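# Carry the coat stand into the next room's taped square

## Task

Bring the coat stand into the adjoining room and set it upright so each of its four feet rests fully inside the yellow tape outline, with none touching the tape. The coffee table must still be standing upright when the job ends. The robot must not topple or be left leaning. The stand has to stay in place by itself at the end; if the robot is what holds it there, it does not count.

## Robot and tools

ROBOT. A Hello Robot Stretch 4, a single-arm mobile manipulator about 1.6 m tall. It has an omni-wheel base whose rim lies within 0.23 m of the base origin, a lift that slides up a mast, a telescoping arm that reaches forward, a wrist with yaw, pitch and roll, and a two-finger gripper. Loose objects may occasionally get nudged by the simulation.

FRAMES. Base frame: origin on the floor under the base centre, x forward, y left, z up. The odometry frame is the base frame as it was when the scene began. hand_pose is reported in the base frame and marks a point between the open fingertips; with all wrist joints at 0 its axes line up with the base axes. Its printed position may be somewhat off.

execute_actions(actions, cameras). actions is a list holding one action or nothing; an empty list just reports state and images. An action may contain:
- base: exactly one relative move, measured from where the base last reported itself. translate_m: straight drive in metres, forward positive, -2 to 2. strafe_m: sideways slide in metres, left positive, -2 to 2. rotate_rad: turn in place in radians, counter-clockwise (left) positive, -3.2 to 3.2. These are offsets, not poses.
- joints: absolute targets by name, each a single number. lift_m 0 to 1.2 m; arm_m 0 to 0.55 m (extension forward); wrist_yaw_rad -1.134 to 4.276 (0 points ahead, positive turns left, 3.14 stowed backward, above 3.4 the arm may block it); wrist_pitch_rad -1.117 to 4.259 (0 level, 1.57 pointing down); wrist_roll_rad -1.117 to 4.259 (0 puts the fingers side by side at equal height, positive turns clockwise looking from behind the hand); gripper_m -0.038 to 0.141 m, the fingertip gap (below 0 the tips squeeze each other). Joint targets outside their range are clipped and the result notes it; any other bad value or unknown key rejects the whole call with no motion.
- pace: "slow", "default", "fast" or "max"; base speeds 0.1/0.3/0.4/0.6 m/s and turn rates 1/2/3/4 rad/s respectively, reduced once the lift is above 0.2 m (down to 0.3 m/s and 1 rad/s at full height).
- contact_limits: {"arm_m": value} from 0 (gentlest) to 0.75 (firmest), default 0.5, the force at which the arm stops on contact.
- end_of_arm: "enable_torque", sent by itself, re-powers wrist or gripper motors that shut off.
Base and joint motions start together and may finish at different times; one action lasts at most 15 s. Anything omitted from an action may still be driving toward an earlier target. cameras chooses images: head_camera, head_left_camera, head_right_camera, wrist_camera or all; omitted or null gives all, [] gives none. If a result reports a stop, any later movement, wait or finished_scene calls in the same reply are skipped.

wait(seconds): 0 to 10 s with no new command, then the same report as an empty action.
zoom_image(camera, region): enlarges part of that camera's latest full image; region is [x0, y0, x1, y1] in pixels from the top-left, at most 504 by 504.
read_manual(section): only "licences"; returns licence text, no motion.
finished_scene(scene): integer 1 to 2, the current scene's number; ends it after the last command settles and reports success. Irreversible. Replying with no tool call also ends everything.

CAMERAS. head_camera sits atop the mast, aimed ahead and downward; rotate the base to look around. head_left_camera and head_right_camera are fisheyes on either side aimed more steeply down, showing base and arm. wrist_camera looks along the fingers, tips near the image bottom.

RESULT LINES. base_status and joint_status: how each motion ended. done (for the base, wheels turned the commanded amount even if slipping); off_target (stopped short, may still push); contact_stop_at_<key> (hit something; that part goes slack and may sag or roll); limit_stop_at_<name>, including own_body (self-collision guard) and tilt (leaning beyond 6 degrees; lift, arm and wheels go limp until upright); time_out; torque_fault (a wrist or gripper motor maxed out and went limp; send enable_torque). After these the old target is dropped. on_its_own lists what moved or held uncommanded; "held at" gives the held target. joint_positions gives current joint values. lidar_m: 12 distances in metres in 30-degree sectors, first straight ahead, counting counter-clockwise (4th left, 7th rear, 10th right); "-" means nothing seen or closer than 0.25 m; it sees from ~0.15 m up, misses glass, thin legs and much behind. wrist_depth_mm: 7x7 grid of median depths, 100 to 2000 mm, "-" if unknown. base_odometry counts wheel rotation only, heading -3.142 to 3.142; if turned_by_wheels and turned_by_imu differ by more than about 0.1 rad, the base slipped or bumped something. base_tilt in degrees, forward and right positive, with a fixed bias up to 1.5. motor_effort in percent of maximum, peak in brackets, each with its own offset and noise; wheel efforts positive mean turning right. A gripper squeeze shows as a clear gripper effort change only when firm; a loaded level gripper shifts pitch effort.

GRIPPING. Command a gap smaller than the object; smaller squeezes harder and pulls it toward the wrist. Positions and "done" do not prove a grasp. If tips jam on a surface below, raise the lift. To unfold at start, send lift_m 0.4 with wrist_yaw_rad 0. Tilting the hand up (pitch below -0.2) while rolled (roll below -0.4 or above 4) risks own-body stops.

AVOID. Driving or turning with over 1 kg held and arm_m above 0.2, especially fast; strong steady pushes or pulls, more so with the lift high or a high contact limit; wrist overloads (over ~2 kg level, or pressing the gripper into things); dropping or knocking over the coat stand or the coffee table; hard impacts. Less robot motion time is better.

Each tool is called after "Request:" in YAML: its name, and indented under it one key for each argument.

## Session

Request:
execute_actions:
  actions: []

Scene clock: 0.00 s.
base_odometry: x=+0.000 y=+0.000 heading=+0.000 (m, m, rad; odometry frame)
turned_by_wheels: +0.000 (rad since the last result)
turned_by_imu: +0.000 (rad since the last result)
base_tilt: forward=+0.0 right=-0.4 (deg)
lidar_m: 0.97 0.90 0.94 1.12 2.38 1.74 1.72 1.55 1.31 0.83 0.76 0.73
base_status: not commanded
joint_positions: lift_m=+0.247 arm_m=+0.001 wrist_yaw_rad=+3.072 wrist_pitch_rad=+0.011 wrist_roll_rad=-0.014 gripper_m=+0.057
joint_status: not commanded
motor_effort: lift_m=+19 arm_m=+0 wrist_yaw_rad=-2 wrist_pitch_rad=-8 wrist_roll_rad=+1 gripper_m=-3 wheel_0=+0 wheel_1=+0 wheel_2=+0 (%)
hand_pose: x=-0.1096 y=+0.1071 z=+0.4218 quat_wxyz=(+0.035, -0.006, -0.007, +0.999) (m; base frame)
wrist_depth_mm: - 136 1863 - - - - / 108 137 1921 - - - - / 114 138 1921 - - - - / 135 236 1921 - - - - / 1397 1618 1863 - - - - / 1255 1138 1160 1205 1308 1499 1537 / 931 866 960 904 931 991 1078
pictures: head_camera, head_left_camera, head_right_camera, wrist_camera
Images, in order (width x height): head_camera 420x560, head_left_camera 420x672, head_right_camera 420x672, wrist_camera 616x392.

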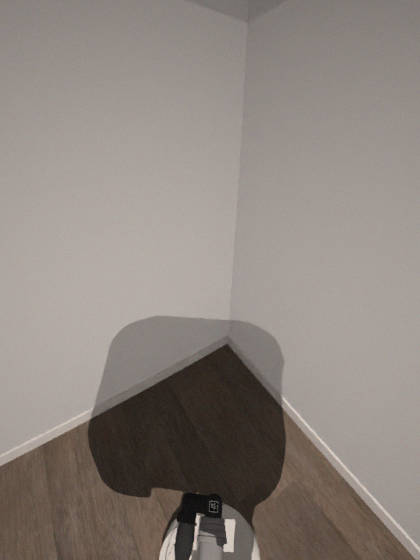

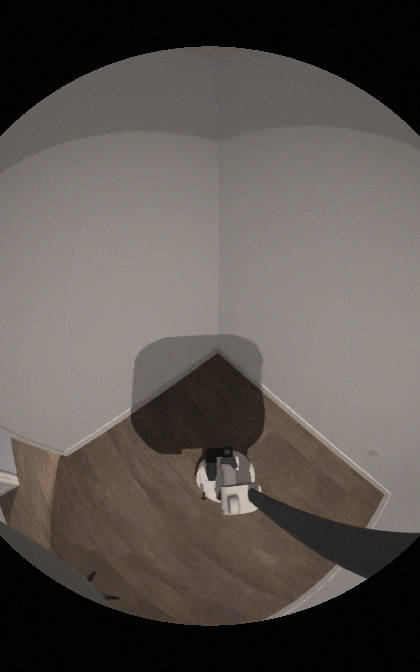

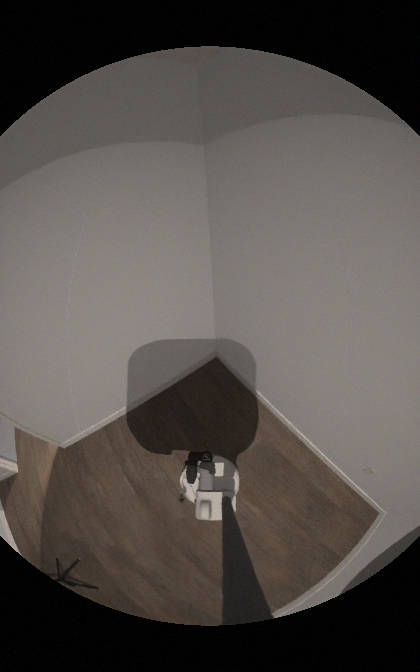

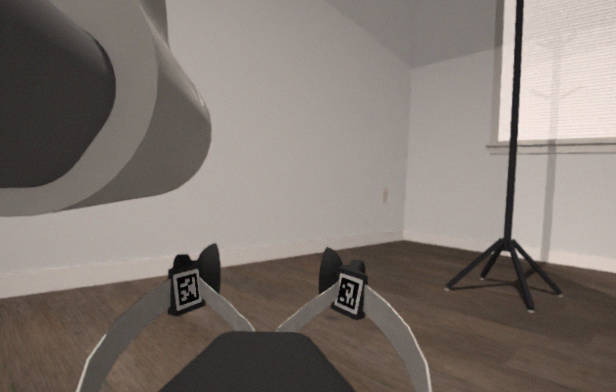

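Request:
execute_actions:
  actions:
    - {"base": {"rotate_rad": 2.3}, "joints": {"lift_m": 0.4, "wrist_yaw_rad": 0}}

Scene clock: 2.80 s.
base_odometry: x=+0.000 y=+0.000 heading=+2.300 (m, m, rad; odometry frame)
turned_by_wheels: +2.300 (rad since the last result)
turned_by_imu: +2.299 (rad since the last result)
base_tilt: forward=+0.0 right=-0.4 (deg)
lidar_m: 1.76 2.07 1.57 1.54 1.01 0.76 0.74 0.81 0.93 0.91 0.97 1.41
base_status: done
joint_positions: lift_m=+0.400 arm_m=+0.001 wrist_yaw_rad=+0.000 wrist_pitch_rad=+0.011 wrist_roll_rad=-0.014 gripper_m=+0.057
joint_status: all done
motor_effort: lift_m=+23(24) arm_m=+0(0) wrist_yaw_rad=-2(8) wrist_pitch_rad=-8(7) wrist_roll_rad=+0(1) gripper_m=-3(2) wheel_0=+0(9) wheel_1=+1(7) wheel_2=+1(10) (%)
hand_pose: x=+0.4607 y=-0.0873 z=+0.5746 quat_wxyz=(+1.000, -0.007, +0.006, +0.000) (m; base frame)
wrist_depth_mm: - - - - - 1921 1808 / - - - - - 1921 1863 / - - - - - 1921 1863 / - - - - - 1983 1808 / - - - - - 1863 1921 / 1576 1464 1464 1537 1618 1983 1863 / 1229 1118 1255 1205 1205 1308 1397
pictures: head_camera, head_left_camera, head_right_camera, wrist_camera
Images, in order (width x height): head_camera 420x560, head_left_camera 420x672, head_right_camera 420x672, wrist_camera 616x392.

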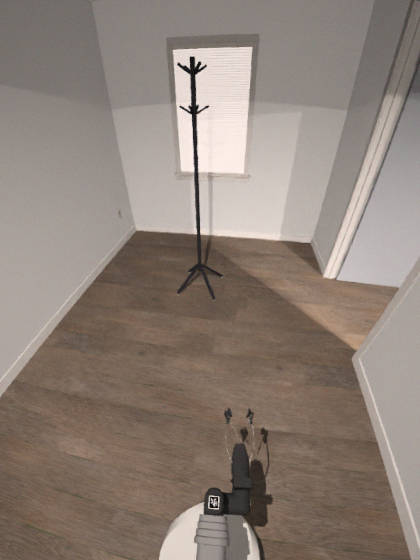

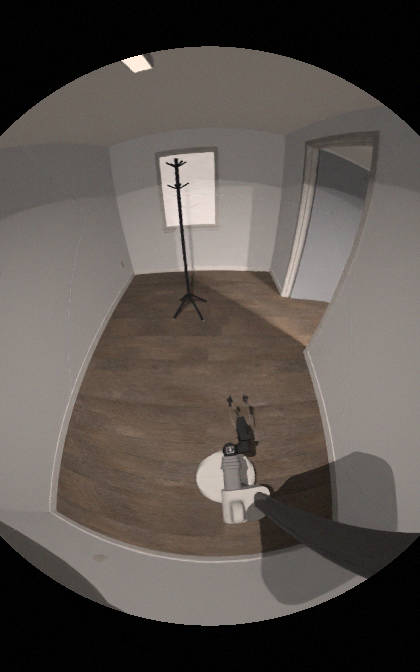

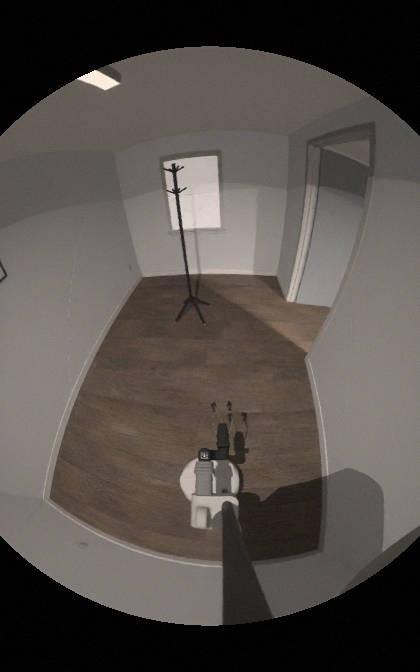

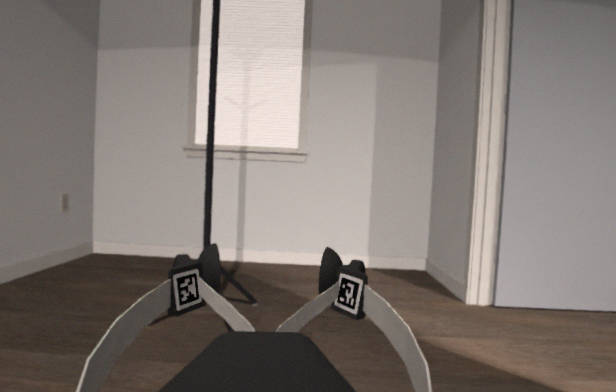

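Request:
execute_actions:
  actions:
    - {"base": {"translate_m": 1.1}}
  cameras: ["head_camera", "head_right_camera"]

Request:
execute_actions:
  actions:
    - {"base": {"rotate_rad": -1.3}}

Scene clock: 8.37 s.
base_odometry: x=-0.733 y=+0.820 heading=+2.300 (m, m, rad; odometry frame)
turned_by_wheels: +0.000 (rad since the last result)
turned_by_imu: -0.001 (rad since the last result)
base_tilt: forward=+0.0 right=-0.4 (deg)
lidar_m: 0.64 0.72 1.52 1.47 1.55 1.90 1.84 1.37 1.03 0.98 1.50 1.53
base_status: done
joint_positions: lift_m=+0.400 arm_m=+0.001 wrist_yaw_rad=+0.000 wrist_pitch_rad=+0.011 wrist_roll_rad=-0.014 gripper_m=+0.057
joint_status: not commanded
motor_effort: lift_m=+22(22) arm_m=+0(0) wrist_yaw_rad=+1(3) wrist_pitch_rad=-8(7) wrist_roll_rad=+1(1) gripper_m=-3(2) wheel_0=+1(7) wheel_1=+0(5) wheel_2=+0(10) (%)
hand_pose: x=+0.4607 y=-0.0874 z=+0.5747 quat_wxyz=(+1.000, -0.007, +0.006, +0.000) (m; base frame)
wrist_depth_mm: 1576 1576 1576 1576 1576 1537 1397 / 1618 1618 1618 1537 1576 1537 1366 / 1618 1618 1576 1576 1537 1576 1366 / 1618 1618 1576 1661 1661 1576 1336 / 1618 1661 1661 1708 1661 1618 1366 / 1430 1464 1464 1537 1661 1576 1308 / 1160 1118 1255 1205 1205 1308 1229
pictures: head_camera, head_right_camera
Images, in order (width x height): head_camera 420x560, head_right_camera 420x672.

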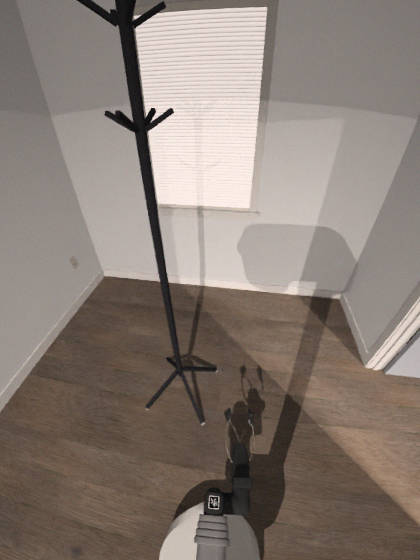

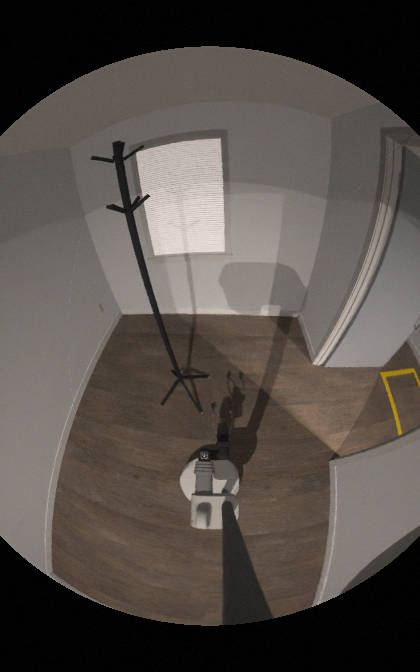

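Scene clock: 10.27 s.
base_odometry: x=-0.733 y=+0.820 heading=+1.000 (m, m, rad; odometry frame)
turned_by_wheels: -1.300 (rad since the last result)
turned_by_imu: -1.301 (rad since the last result)
base_tilt: forward=-0.1 right=-0.4 (deg)
lidar_m: 1.01 1.48 1.80 0.68 1.66 1.47 1.49 1.80 1.84 1.80 1.11 0.96
base_status: done
joint_positions: lift_m=+0.400 arm_m=+0.001 wrist_yaw_rad=+0.000 wrist_pitch_rad=+0.011 wrist_roll_rad=-0.014 gripper_m=+0.057
joint_status: not commanded
motor_effort: lift_m=+22(22) arm_m=+0(0) wrist_yaw_rad=-2(2) wrist_pitch_rad=-8(8) wrist_roll_rad=+1(0) gripper_m=-4(5) wheel_0=+1(9) wheel_1=+0(7) wheel_2=+1(7) (%)
hand_pose: x=+0.4607 y=-0.0874 z=+0.5747 quat_wxyz=(+1.000, -0.007, +0.006, +0.000) (m; base frame)
wrist_depth_mm: 1118 1397 1863 - 732 683 654 / 1138 1366 1863 - 732 707 661 / 1138 1397 - - 732 699 661 / 1160 1397 - - 741 691 668 / 1138 1464 - - 741 699 668 / 1138 1281 1464 1576 741 699 676 / 1138 1138 1255 1160 750 707 676
pictures: head_camera, head_left_camera, head_right_camera, wrist_camera
Images, in order (width x height): head_camera 420x560, head_left_camera 420x672, head_right_camera 420x672, wrist_camera 616x392.

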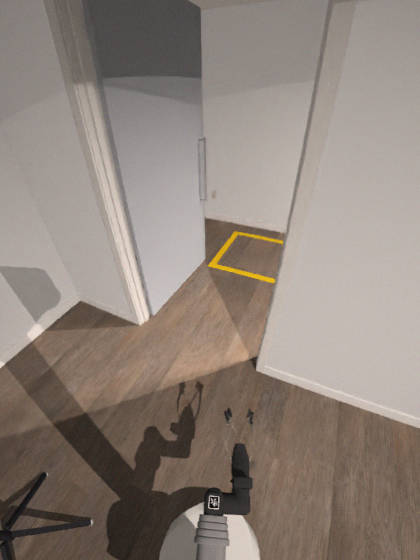

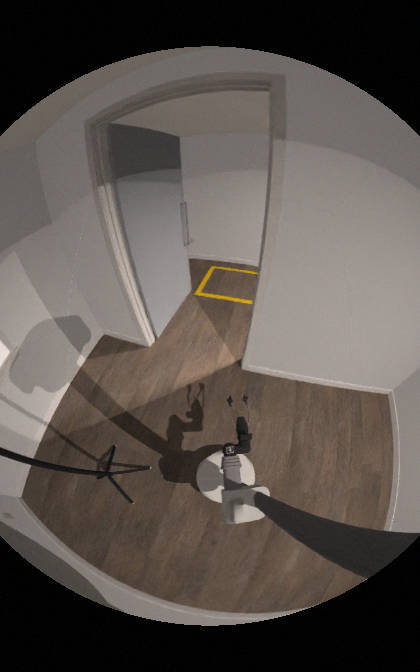

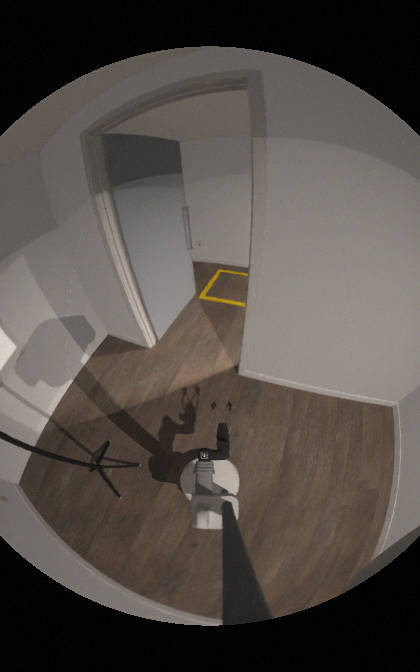

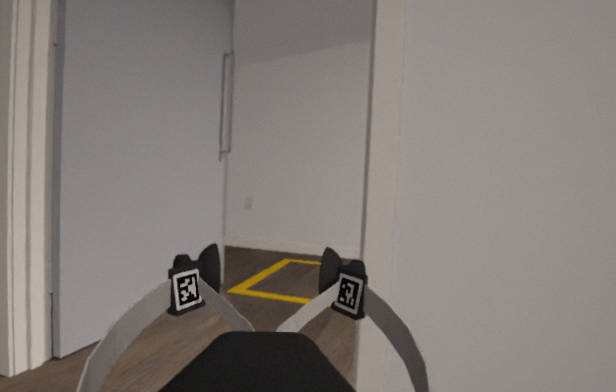

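Request:
execute_actions:
  actions:
    - {"base": {"translate_m": 0.35}}
  cameras: []

Request:
execute_actions:
  actions:
    - {"base": {"rotate_rad": -0.34}}
  cameras: []

Request:
execute_actions:
  actions:
    - {"base": {"strafe_m": 0.4}}

Scene clock: 15.00 s.
base_odometry: x=-0.544 y=+1.115 heading=+1.001 (m, m, rad; odometry frame)
turned_by_wheels: +0.000 (rad since the last result)
turned_by_imu: -0.001 (rad since the last result)
base_tilt: forward=+0.0 right=-0.3 (deg)
lidar_m: 1.62 1.17 1.59 1.73 0.76 1.78 1.83 2.21 1.96 1.22 0.74 0.66
base_status: done
joint_positions: lift_m=+0.400 arm_m=+0.001 wrist_yaw_rad=+0.000 wrist_pitch_rad=+0.011 wrist_roll_rad=-0.014 gripper_m=+0.057
joint_status: not commanded
motor_effort: lift_m=+22(22) arm_m=+0(0) wrist_yaw_rad=-2(2) wrist_pitch_rad=-7(8) wrist_roll_rad=+1(1) gripper_m=-3(2) wheel_0=+2(5) wheel_1=+1(5) wheel_2=+2(10) (%)
hand_pose: x=+0.4607 y=-0.0874 z=+0.5747 quat_wxyz=(+1.000, -0.007, +0.006, +0.000) (m; base frame)
wrist_depth_mm: 946 1205 1708 - - 392 379 / 960 1255 1661 - - 392 382 / 960 1229 1576 - - 394 382 / 991 1205 - - - 397 384 / 1025 1255 - - - 402 389 / 991 1160 1464 1576 473 402 387 / 1008 1138 1281 1182 1160 404 387
pictures: none
No camera images: the call's "cameras" was empty. Leave "cameras" out to get every camera's image.

Scene clock: 16.10 s.
base_odometry: x=-0.544 y=+1.115 heading=+0.661 (m, m, rad; odometry frame)
turned_by_wheels: -0.340 (rad since the last result)
turned_by_imu: -0.341 (rad since the last result)
base_tilt: forward=+0.1 right=-0.4 (deg)
lidar_m: 0.65 1.35 1.19 1.73 0.70 0.85 1.79 1.91 2.05 1.96 0.97 0.69
base_status: done
joint_positions: lift_m=+0.400 arm_m=+0.001 wrist_yaw_rad=+0.000 wrist_pitch_rad=+0.011 wrist_roll_rad=-0.014 gripper_m=+0.057
joint_status: not commanded
motor_effort: lift_m=+22(22) arm_m=+0(0) wrist_yaw_rad=-1(2) wrist_pitch_rad=-8(7) wrist_roll_rad=+1(0) gripper_m=-2(2) wheel_0=+1(5) wheel_1=-1(6) wheel_2=-1(7) (%)
hand_pose: x=+0.4607 y=-0.0874 z=+0.5747 quat_wxyz=(+1.000, -0.007, +0.006, +0.000) (m; base frame)
wrist_depth_mm: 1430 - - 449 459 462 466 / 1397 - - 452 459 462 469 / 1499 - - 449 462 473 473 / - - - 459 469 477 480 / - - 452 459 466 473 484 / 1499 1499 445 452 473 477 488 / 1205 1118 1255 466 473 480 488
pictures: none
No camera images: the call's "cameras" was empty. Leave "cameras" out to get every camera's image.

Scene clock: 18.77 s.
base_odometry: x=-0.790 y=+1.431 heading=+0.661 (m, m, rad; odometry frame)
turned_by_wheels: +0.000 (rad since the last result)
turned_by_imu: -0.002 (rad since the last result)
base_tilt: forward=+0.0 right=-0.5 (deg)
lidar_m: 1.80 0.88 0.98 1.33 1.36 0.56 0.52 1.88 2.48 2.33 0.96 0.77
base_status: done
joint_positions: lift_m=+0.400 arm_m=+0.001 wrist_yaw_rad=+0.000 wrist_pitch_rad=+0.011 wrist_roll_rad=-0.014 gripper_m=+0.057
joint_status: not commanded
motor_effort: lift_m=+22(22) arm_m=+0(0) wrist_yaw_rad=+0(0) wrist_pitch_rad=-7(7) wrist_roll_rad=+0(1) gripper_m=-4(3) wheel_0=+1(9) wheel_1=-1(9) wheel_2=-1(1) (%)
hand_pose: x=+0.4607 y=-0.0874 z=+0.5747 quat_wxyz=(+1.000, -0.007, +0.006, +0.000) (m; base frame)
wrist_depth_mm: 931 1336 - - - - 466 / 931 1366 - - - - 462 / 960 1430 - - - - 462 / 960 1430 - - - - 466 / 946 1464 - - - - 469 / 960 1182 1537 1537 1756 1576 477 / 960 1118 1281 1182 1205 603 480
pictures: head_camera, head_left_camera, head_right_camera, wrist_camera
Images, in order (width x height): head_camera 420x560, head_left_camera 420x672, head_right_camera 420x672, wrist_camera 616x392.

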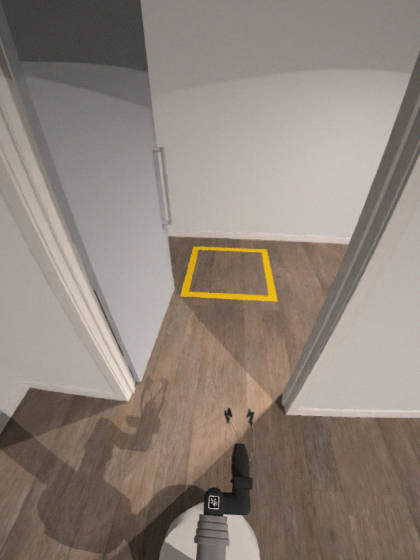

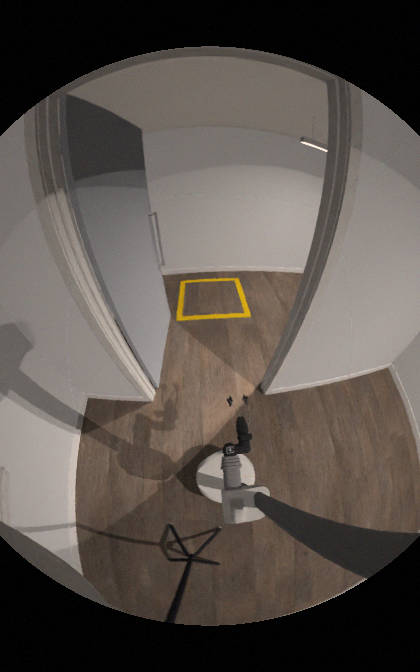

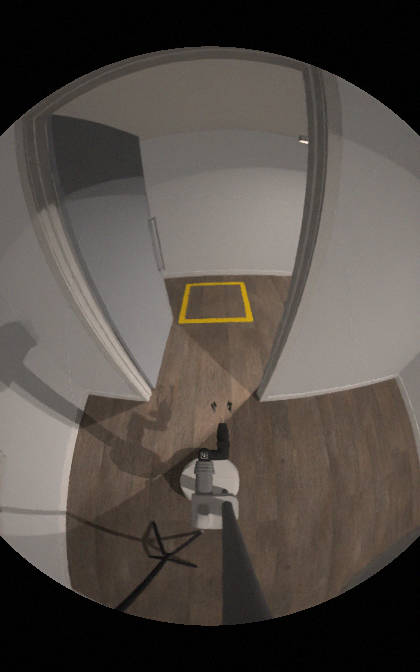

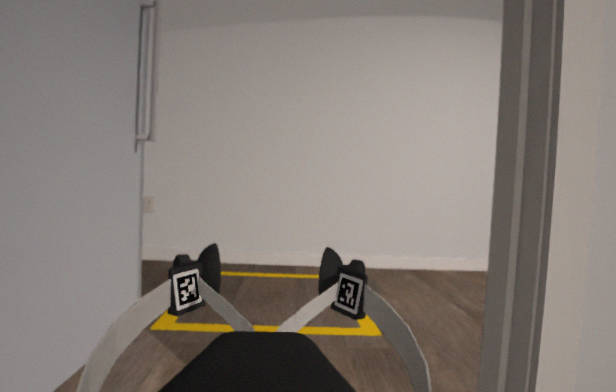

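Request:
execute_actions:
  actions:
    - {"base": {"rotate_rad": -3.2}, "joints": {"lift_m": 0.9, "gripper_m": 0.13}}

Scene clock: 25.43 s.
base_odometry: x=-0.790 y=+1.431 heading=-2.540 (m, m, rad; odometry frame)
turned_by_wheels: -3.200 (rad since the last result)
turned_by_imu: -3.202 (rad since the last result)
base_tilt: forward=+0.1 right=-0.4 (deg)
lidar_m: 0.50 1.85 2.43 2.37 1.05 0.79 2.92 0.92 0.87 1.33 1.31 0.58
base_status: done
joint_positions: lift_m=+0.900 arm_m=+0.001 wrist_yaw_rad=+0.000 wrist_pitch_rad=+0.011 wrist_roll_rad=-0.014 gripper_m=+0.130
joint_status: all done
motor_effort: lift_m=+23(23) arm_m=+0(0) wrist_yaw_rad=-1(1) wrist_pitch_rad=-6(7) wrist_roll_rad=+1(0) gripper_m=+0(1) wheel_0=+0(6) wheel_1=+0(8) wheel_2=-2(7) (%)
hand_pose: x=+0.4607 y=-0.0874 z=+1.0746 quat_wxyz=(+1.000, -0.007, +0.006, +0.000) (m; base frame)
wrist_depth_mm: 1397 1464 1464 1537 1576 1708 1537 / 1430 1499 1576 1537 1576 1618 1576 / 1464 1499 1537 1576 1576 1661 1537 / 1464 1537 1537 1576 1618 1708 1499 / 1464 1499 1576 1661 1576 1756 1499 / 1537 201 1576 1576 418 1708 1499 / 1464 1499 1576 1618 1060 1661 1499
pictures: head_camera, head_left_camera, head_right_camera, wrist_camera
Images, in order (width x height): head_camera 420x560, head_left_camera 420x672, head_right_camera 420x672, wrist_camera 616x392.

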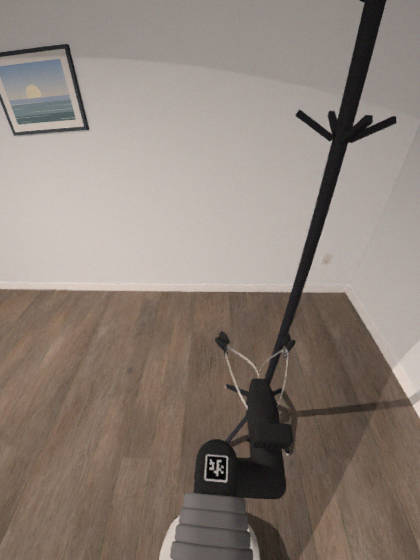

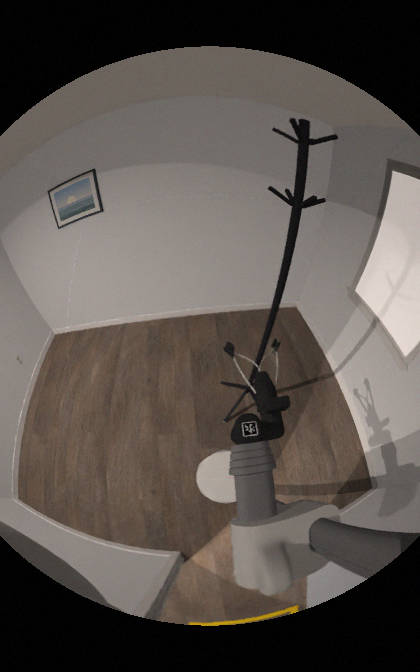

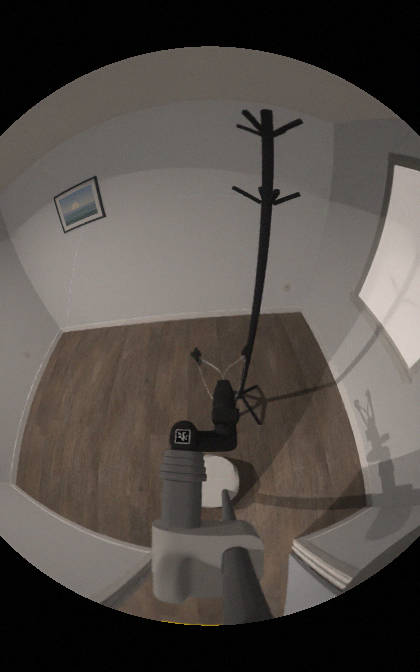

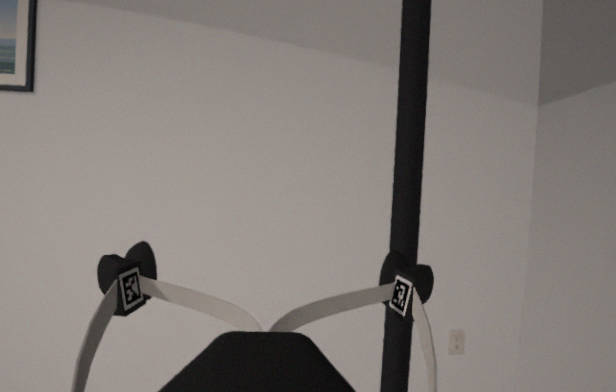

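Request:
execute_actions:
  actions:
    - {"base": {"strafe_m": -0.115}}

Scene clock: 27.57 s.
base_odometry: x=-0.855 y=+1.526 heading=-2.540 (m, m, rad; odometry frame)
turned_by_wheels: +0.000 (rad since the last result)
turned_by_imu: -0.001 (rad since the last result)
base_tilt: forward=+0.1 right=-0.2 (deg)
lidar_m: 0.53 1.86 2.46 2.48 1.02 0.84 2.89 0.81 0.89 1.20 1.23 0.57
base_status: done
joint_positions: lift_m=+0.900 arm_m=+0.001 wrist_yaw_rad=+0.000 wrist_pitch_rad=+0.011 wrist_roll_rad=-0.014 gripper_m=+0.130
joint_status: not commanded
motor_effort: lift_m=+23(23) arm_m=+0(0) wrist_yaw_rad=-2(0) wrist_pitch_rad=-8(8) wrist_roll_rad=+2(0) gripper_m=+1(0) wheel_0=-1(8) wheel_1=+1(9) wheel_2=-1(2) (%)
hand_pose: x=+0.4607 y=-0.0874 z=+1.0746 quat_wxyz=(+1.000, -0.007, +0.006, +0.000) (m; base frame)
wrist_depth_mm: 1397 1499 1499 1537 1576 1661 1430 / 1397 1499 1576 1576 1708 1661 1366 / 1499 1499 1576 1537 1618 1618 1430 / 1499 1537 1618 1618 1618 1661 1366 / 1464 1499 1576 1576 1661 1708 1366 / 1499 201 1576 418 1661 1661 1336 / 1499 1537 1537 1576 1661 1756 1366
pictures: head_camera, head_left_camera, head_right_camera, wrist_camera
Images, in order (width x height): head_camera 420x560, head_left_camera 420x672, head_right_camera 420x672, wrist_camera 616x392.

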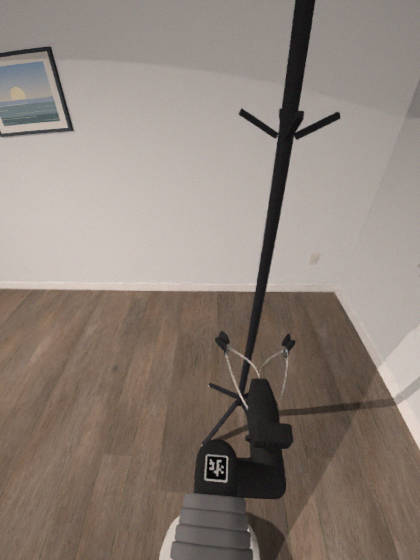

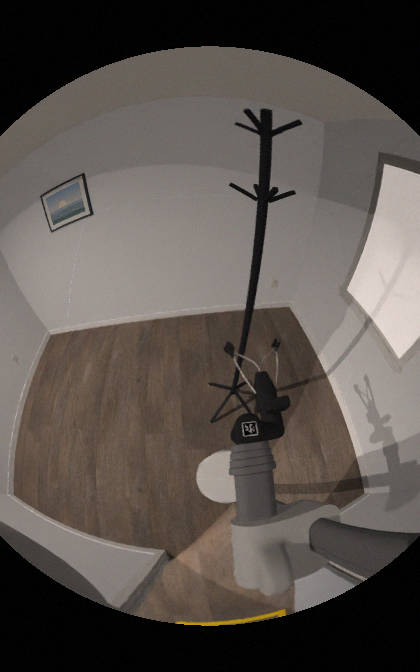

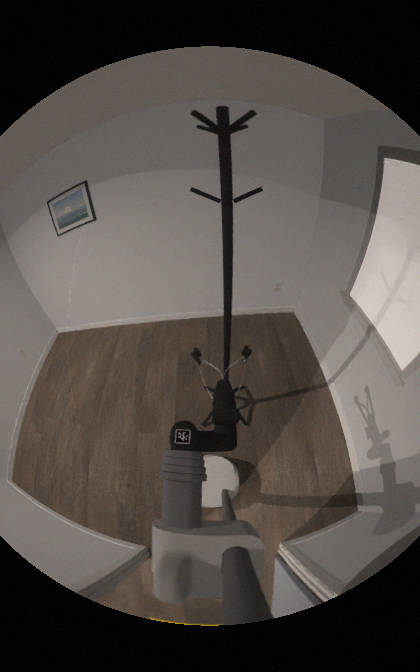

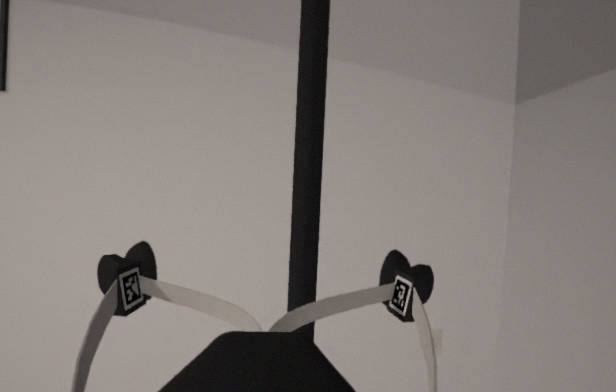

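Request:
execute_actions:
  actions:
    - {"base": {"strafe_m": -0.03}, "joints": {"arm_m": 0.1}}
  cameras: ["wrist_camera", "head_right_camera"]

Scene clock: 29.70 s.
base_odometry: x=-0.872 y=+1.550 heading=-2.540 (m, m, rad; odometry frame)
turned_by_wheels: +0.000 (rad since the last result)
turned_by_imu: -0.001 (rad since the last result)
base_tilt: forward=-0.1 right=-0.4 (deg)
lidar_m: 0.52 1.85 2.46 2.50 1.01 0.87 1.76 0.79 0.89 1.19 1.19 0.51
base_status: done
joint_positions: lift_m=+0.900 arm_m=+0.099 wrist_yaw_rad=+0.000 wrist_pitch_rad=+0.011 wrist_roll_rad=-0.014 gripper_m=+0.130
joint_status: all done
motor_effort: lift_m=+23(23) arm_m=+8(8) wrist_yaw_rad=-3(1) wrist_pitch_rad=-7(8) wrist_roll_rad=+0(1) gripper_m=+1(1) wheel_0=-1(11) wheel_1=+1(8) wheel_2=-1(2) (%)
hand_pose: x=+0.5580 y=-0.0874 z=+1.0746 quat_wxyz=(+1.000, -0.007, +0.006, +0.000) (m; base frame)
wrist_depth_mm: 1366 1366 1397 1499 1464 1537 1397 / 1366 1430 1430 1499 1499 1576 1366 / 1336 1430 1464 1464 1537 1576 1366 / 1397 1430 1537 1499 1618 1576 1336 / 1366 1397 1537 1537 1576 1576 1366 / 1397 201 1464 312 1537 1661 1336 / 1397 1397 1499 1537 1576 1618 1336
pictures: head_right_camera, wrist_camera
Images, in order (width x height): head_right_camera 420x672, wrist_camera 616x392.

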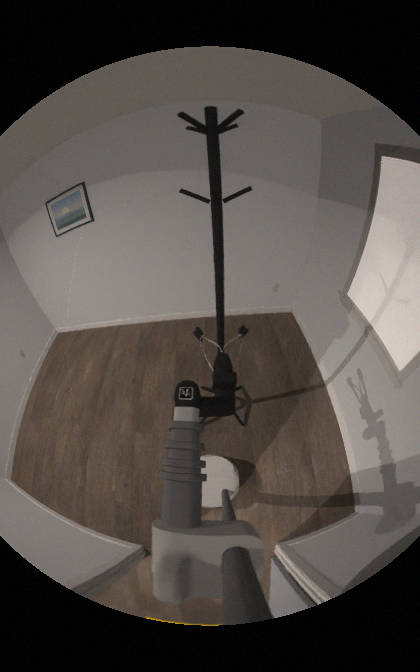

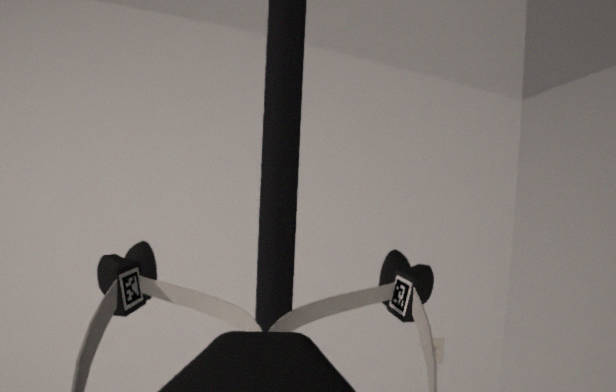

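Request:
execute_actions:
  actions:
    - {"base": {"translate_m": 0.095}, "pace": "slow"}
  cameras: ["wrist_camera", "head_right_camera", "head_camera"]

Scene clock: 32.37 s.
base_odometry: x=-0.950 y=+1.497 heading=-2.539 (m, m, rad; odometry frame)
turned_by_wheels: +0.000 (rad since the last result)
turned_by_imu: -0.001 (rad since the last result)
base_tilt: forward=+0.0 right=-0.4 (deg)
lidar_m: 0.43 1.78 2.32 2.51 1.13 0.91 1.84 0.85 1.02 1.16 1.16 0.46
base_status: done
joint_positions: lift_m=+0.900 arm_m=+0.099 wrist_yaw_rad=+0.000 wrist_pitch_rad=+0.011 wrist_roll_rad=-0.014 gripper_m=+0.130
joint_status: not commanded
motor_effort: lift_m=+23(23) arm_m=+8(8) wrist_yaw_rad=-1(1) wrist_pitch_rad=-7(7) wrist_roll_rad=+1(2) gripper_m=-3(2) wheel_0=+3(0) wheel_1=+2(3) wheel_2=-1(4) (%)
hand_pose: x=+0.5580 y=-0.0874 z=+1.0746 quat_wxyz=(+1.000, -0.007, +0.006, +0.000) (m; base frame)
wrist_depth_mm: 1255 1308 1336 218 1366 1464 1397 / 1308 1336 1336 1366 1397 1464 1336 / 1308 1336 1336 1430 1430 1499 1336 / 1308 1336 1366 1430 1464 1499 1308 / 1308 1336 1366 1464 1464 1537 1308 / 1308 200 1397 218 1430 1537 1308 / 1336 1366 1397 1430 1464 1537 1281
pictures: head_camera, head_right_camera, wrist_camera
Images, in order (width x height): head_camera 420x560, head_right_camera 420x672, wrist_camera 616x392.

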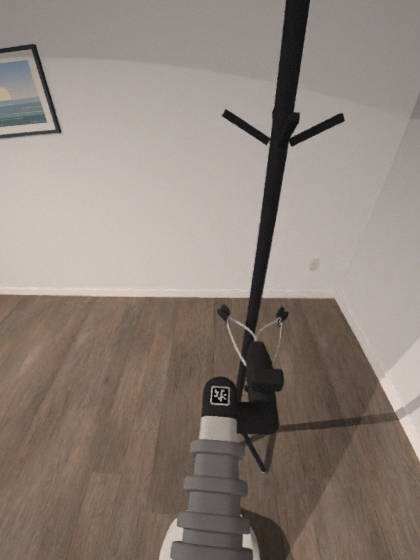

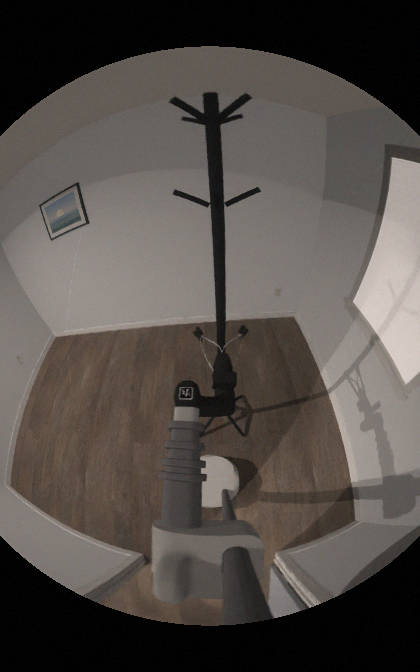

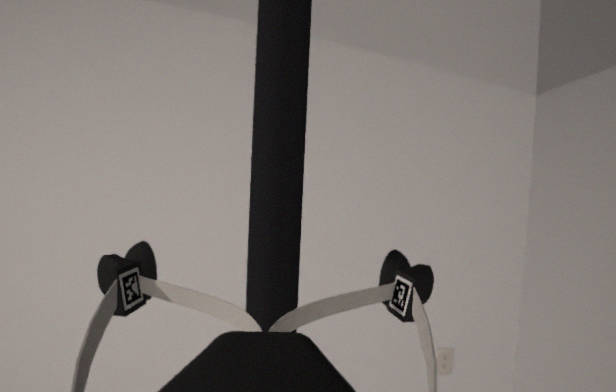

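Request:
execute_actions:
  actions:
    - {"joints": {"gripper_m": -0.02}}
  cameras: ["wrist_camera", "head_camera"]

Request:
execute_actions:
  actions:
    - {"joints": {"lift_m": 0.915}, "pace": "slow"}
  cameras: ["wrist_camera", "head_right_camera"]

Scene clock: 35.30 s.
base_odometry: x=-0.950 y=+1.497 heading=-2.539 (m, m, rad; odometry frame)
turned_by_wheels: +0.000 (rad since the last result)
turned_by_imu: -0.001 (rad since the last result)
base_tilt: forward=-0.1 right=-0.3 (deg)
lidar_m: 0.39 1.76 2.31 2.52 1.19 0.93 1.83 0.85 1.04 1.15 1.18 0.46
base_status: not commanded
joint_positions: lift_m=+0.900 arm_m=+0.099 wrist_yaw_rad=+0.000 wrist_pitch_rad=+0.010 wrist_roll_rad=-0.014 gripper_m=-0.019
joint_status: all done
motor_effort: lift_m=+23(23) arm_m=+6(8) wrist_yaw_rad=-2(2) wrist_pitch_rad=-5(7) wrist_roll_rad=+1(1) gripper_m=-21(23) wheel_0=+2(3) wheel_1=+2(2) wheel_2=+0(1) (%)
hand_pose: x=+0.5583 y=-0.0873 z=+1.0749 quat_wxyz=(+1.000, -0.007, +0.005, +0.000) (m; base frame)
wrist_depth_mm: 1281 1308 1336 210 1397 1464 1397 / 1281 1336 1336 1366 1397 1464 1336 / 1308 1308 1366 1397 1464 1430 1336 / 1308 1308 1366 1430 1430 1499 1308 / 1308 1366 1366 215 1499 1499 1336 / 1336 176 208 208 185 1499 1336 / 1308 1336 1366 1430 1464 1499 1366
pictures: head_camera, wrist_camera
Images, in order (width x height): head_camera 420x560, wrist_camera 616x392.

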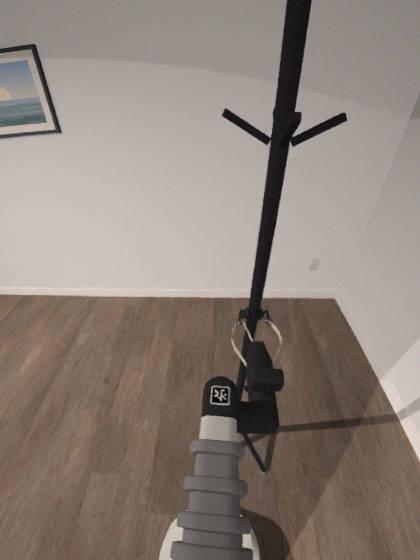

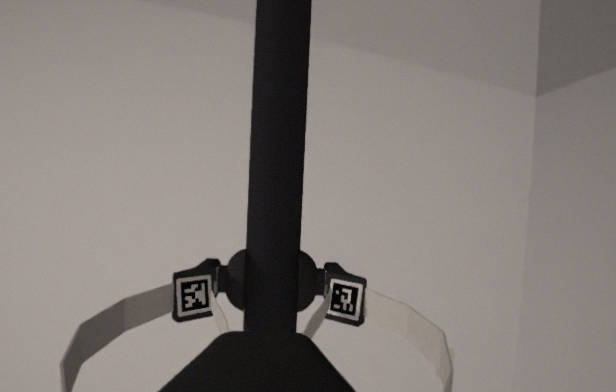

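Scene clock: 36.13 s.
base_odometry: x=-0.950 y=+1.497 heading=-2.539 (m, m, rad; odometry frame)
turned_by_wheels: +0.000 (rad since the last result)
turned_by_imu: +0.000 (rad since the last result)
base_tilt: forward=+0.2 right=-0.3 (deg)
lidar_m: 0.43 1.75 2.31 2.50 1.18 0.93 1.82 0.88 1.02 1.19 1.18 0.45
base_status: not commanded
joint_positions: lift_m=+0.914 arm_m=+0.099 wrist_yaw_rad=+0.000 wrist_pitch_rad=+0.027 wrist_roll_rad=-0.014 gripper_m=-0.019
joint_status: all done
on_its_own: wrist_pitch_rad is at rest, and its effort (-52) is outside its rest range (-23 to +23)
motor_effort: lift_m=+29(30) arm_m=+6(6) wrist_yaw_rad=-2(2) wrist_pitch_rad=-52(51) wrist_roll_rad=-1(1) gripper_m=-20(22) wheel_0=+2(2) wheel_1=+1(1) wheel_2=+0(0) (%)
hand_pose: x=+0.5582 y=-0.0873 z=+1.0847 quat_wxyz=(+1.000, -0.007, +0.013, +0.000) (m; base frame)
wrist_depth_mm: 1281 1308 1336 206 1397 1464 1366 / 1255 1336 1308 1366 1464 1499 1366 / 1308 1336 1397 1397 1430 1499 1336 / 1281 1336 1366 1397 1464 1499 1336 / 1336 1366 1366 215 1430 1537 1336 / 1308 176 210 210 185 1537 1308 / 1366 1430 1430 1499 1464 1537 1308
pictures: head_right_camera, wrist_camera
Images, in order (width x height): head_right_camera 420x672, wrist_camera 616x392.

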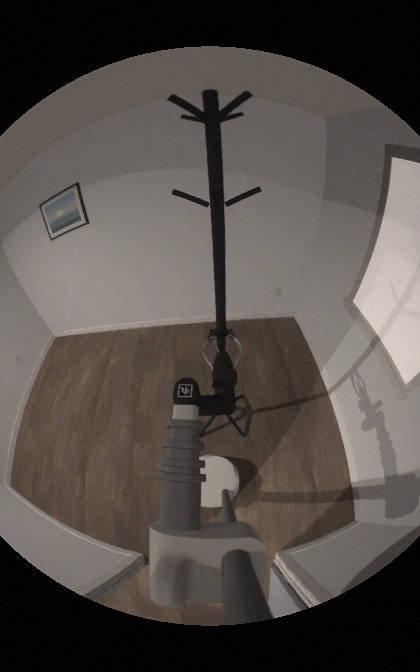

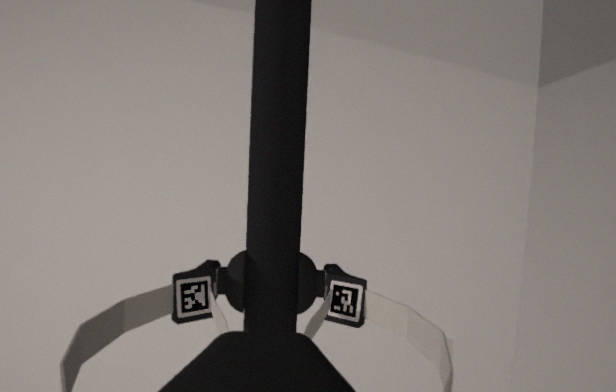

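Request:
execute_actions:
  actions:
    - {"joints": {"lift_m": 0.93, "gripper_m": -0.03}, "pace": "slow"}
  cameras: ["wrist_camera", "head_right_camera"]

Scene clock: 37.37 s.
base_odometry: x=-0.950 y=+1.497 heading=-2.539 (m, m, rad; odometry frame)
turned_by_wheels: +0.000 (rad since the last result)
turned_by_imu: +0.000 (rad since the last result)
base_tilt: forward=+0.1 right=-0.4 (deg)
lidar_m: 0.42 1.76 2.31 2.49 1.16 0.93 1.83 0.88 1.03 1.16 1.18 0.46
base_status: not commanded
joint_positions: lift_m=+0.929 arm_m=+0.099 wrist_yaw_rad=+0.000 wrist_pitch_rad=+0.029 wrist_roll_rad=-0.014 gripper_m=-0.029
joint_status: all done
on_its_own: wrist_pitch_rad is at rest, and its effort (-56) is outside its rest range (-23 to +23)
motor_effort: lift_m=+29(28) arm_m=+6(6) wrist_yaw_rad=-3(2) wrist_pitch_rad=-56(57) wrist_roll_rad=+1(1) gripper_m=-23(24) wheel_0=+2(2) wheel_1=+2(1) wheel_2=+0(0) (%)
hand_pose: x=+0.5582 y=-0.0874 z=+1.0991 quat_wxyz=(+1.000, -0.007, +0.014, +0.000) (m; base frame)
wrist_depth_mm: 1281 1281 1336 209 1397 1430 1397 / 1308 1308 1336 1366 1430 1430 1336 / 1308 1308 1336 1430 1464 1464 1366 / 1308 1366 1336 1430 1397 1499 1366 / 1336 1366 1397 216 1499 1499 1336 / 1308 176 211 212 184 1499 1308 / 1336 1366 1397 1464 1430 1576 1336
pictures: head_right_camera, wrist_camera
Images, in order (width x height): head_right_camera 420x672, wrist_camera 616x392.

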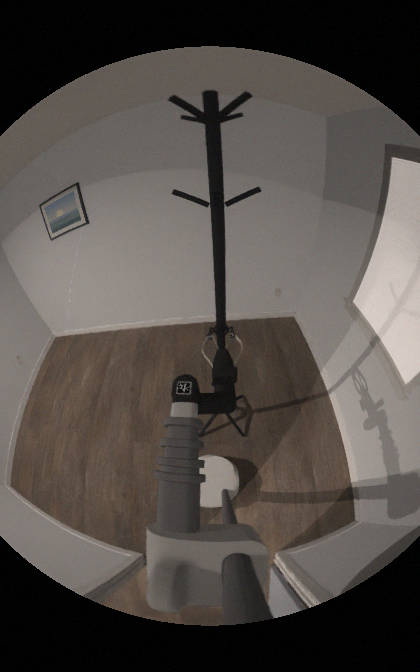

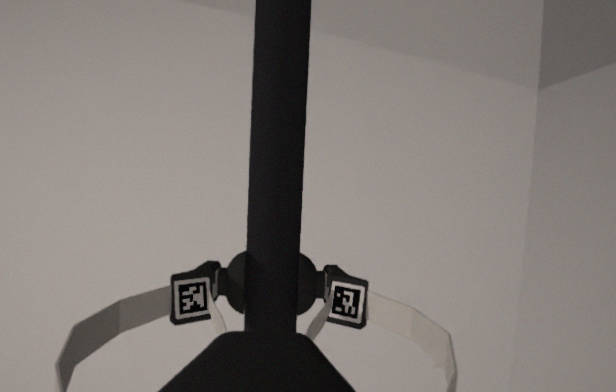

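Request:
execute_actions:
  actions:
    - {"joints": {"lift_m": 0.96}, "pace": "slow"}

Scene clock: 38.87 s.
base_odometry: x=-0.950 y=+1.497 heading=-2.539 (m, m, rad; odometry frame)
turned_by_wheels: +0.000 (rad since the last result)
turned_by_imu: -0.001 (rad since the last result)
base_tilt: forward=+0.1 right=-0.4 (deg)
lidar_m: 0.42 1.77 2.32 2.51 1.16 0.94 1.85 0.86 1.00 1.16 1.21 0.46
base_status: not commanded
joint_positions: lift_m=+0.959 arm_m=+0.099 wrist_yaw_rad=-0.001 wrist_pitch_rad=+0.030 wrist_roll_rad=-0.014 gripper_m=-0.029
joint_status: all done
on_its_own: wrist_pitch_rad is at rest, and its effort (-60) is outside its rest range (-23 to +23)
motor_effort: lift_m=+29(31) arm_m=+6(6) wrist_yaw_rad=+2(3) wrist_pitch_rad=-60(60) wrist_roll_rad=+1(0) gripper_m=-22(23) wheel_0=+2(2) wheel_1=+1(1) wheel_2=+0(0) (%)
hand_pose: x=+0.5581 y=-0.0878 z=+1.1288 quat_wxyz=(+1.000, -0.007, +0.015, +0.000) (m; base frame)
wrist_depth_mm: 1255 1281 1366 216 1397 1464 1397 / 1255 1336 1366 1397 1430 1499 1336 / 1281 1336 1366 1397 1430 1499 1336 / 1255 1336 1366 1397 1430 1464 1308 / 1336 1336 1397 223 1499 1499 1366 / 1308 175 208 216 185 1537 1336 / 1336 1397 1464 1430 1464 1618 1308
pictures: head_camera, head_left_camera, head_right_camera, wrist_camera
Images, in order (width x height): head_camera 420x560, head_left_camera 420x672, head_right_camera 420x672, wrist_camera 616x392.

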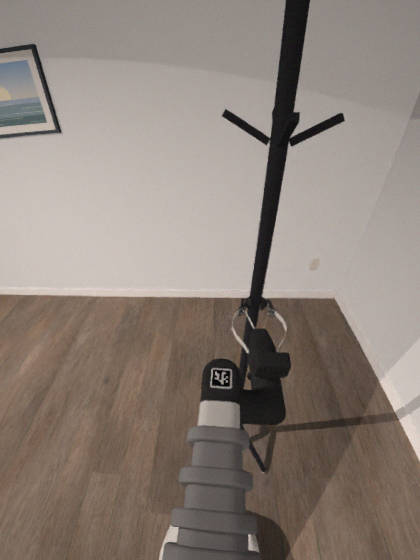

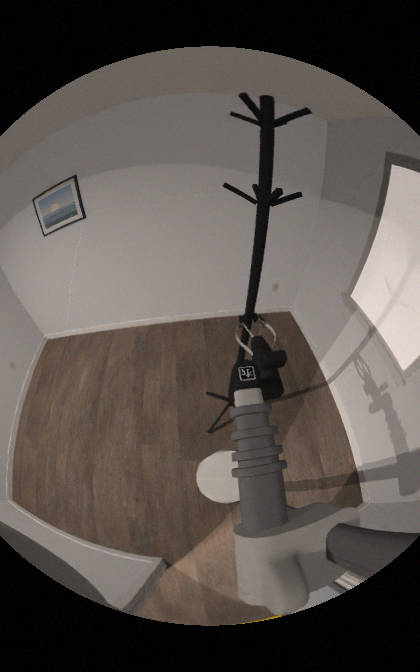

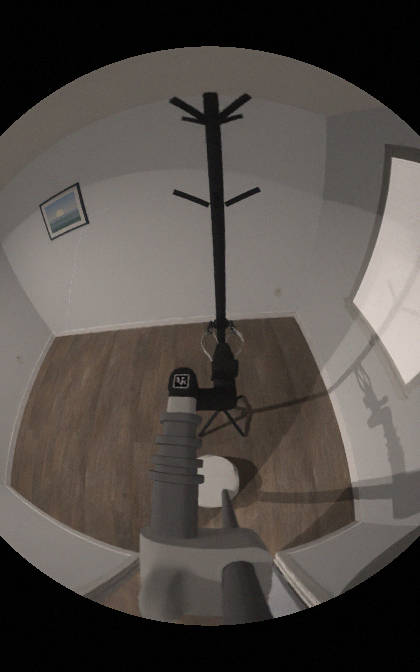

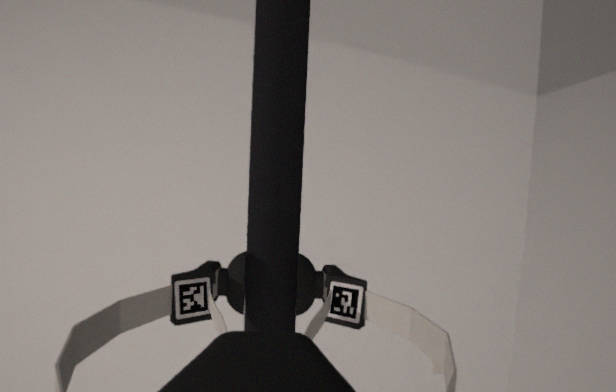

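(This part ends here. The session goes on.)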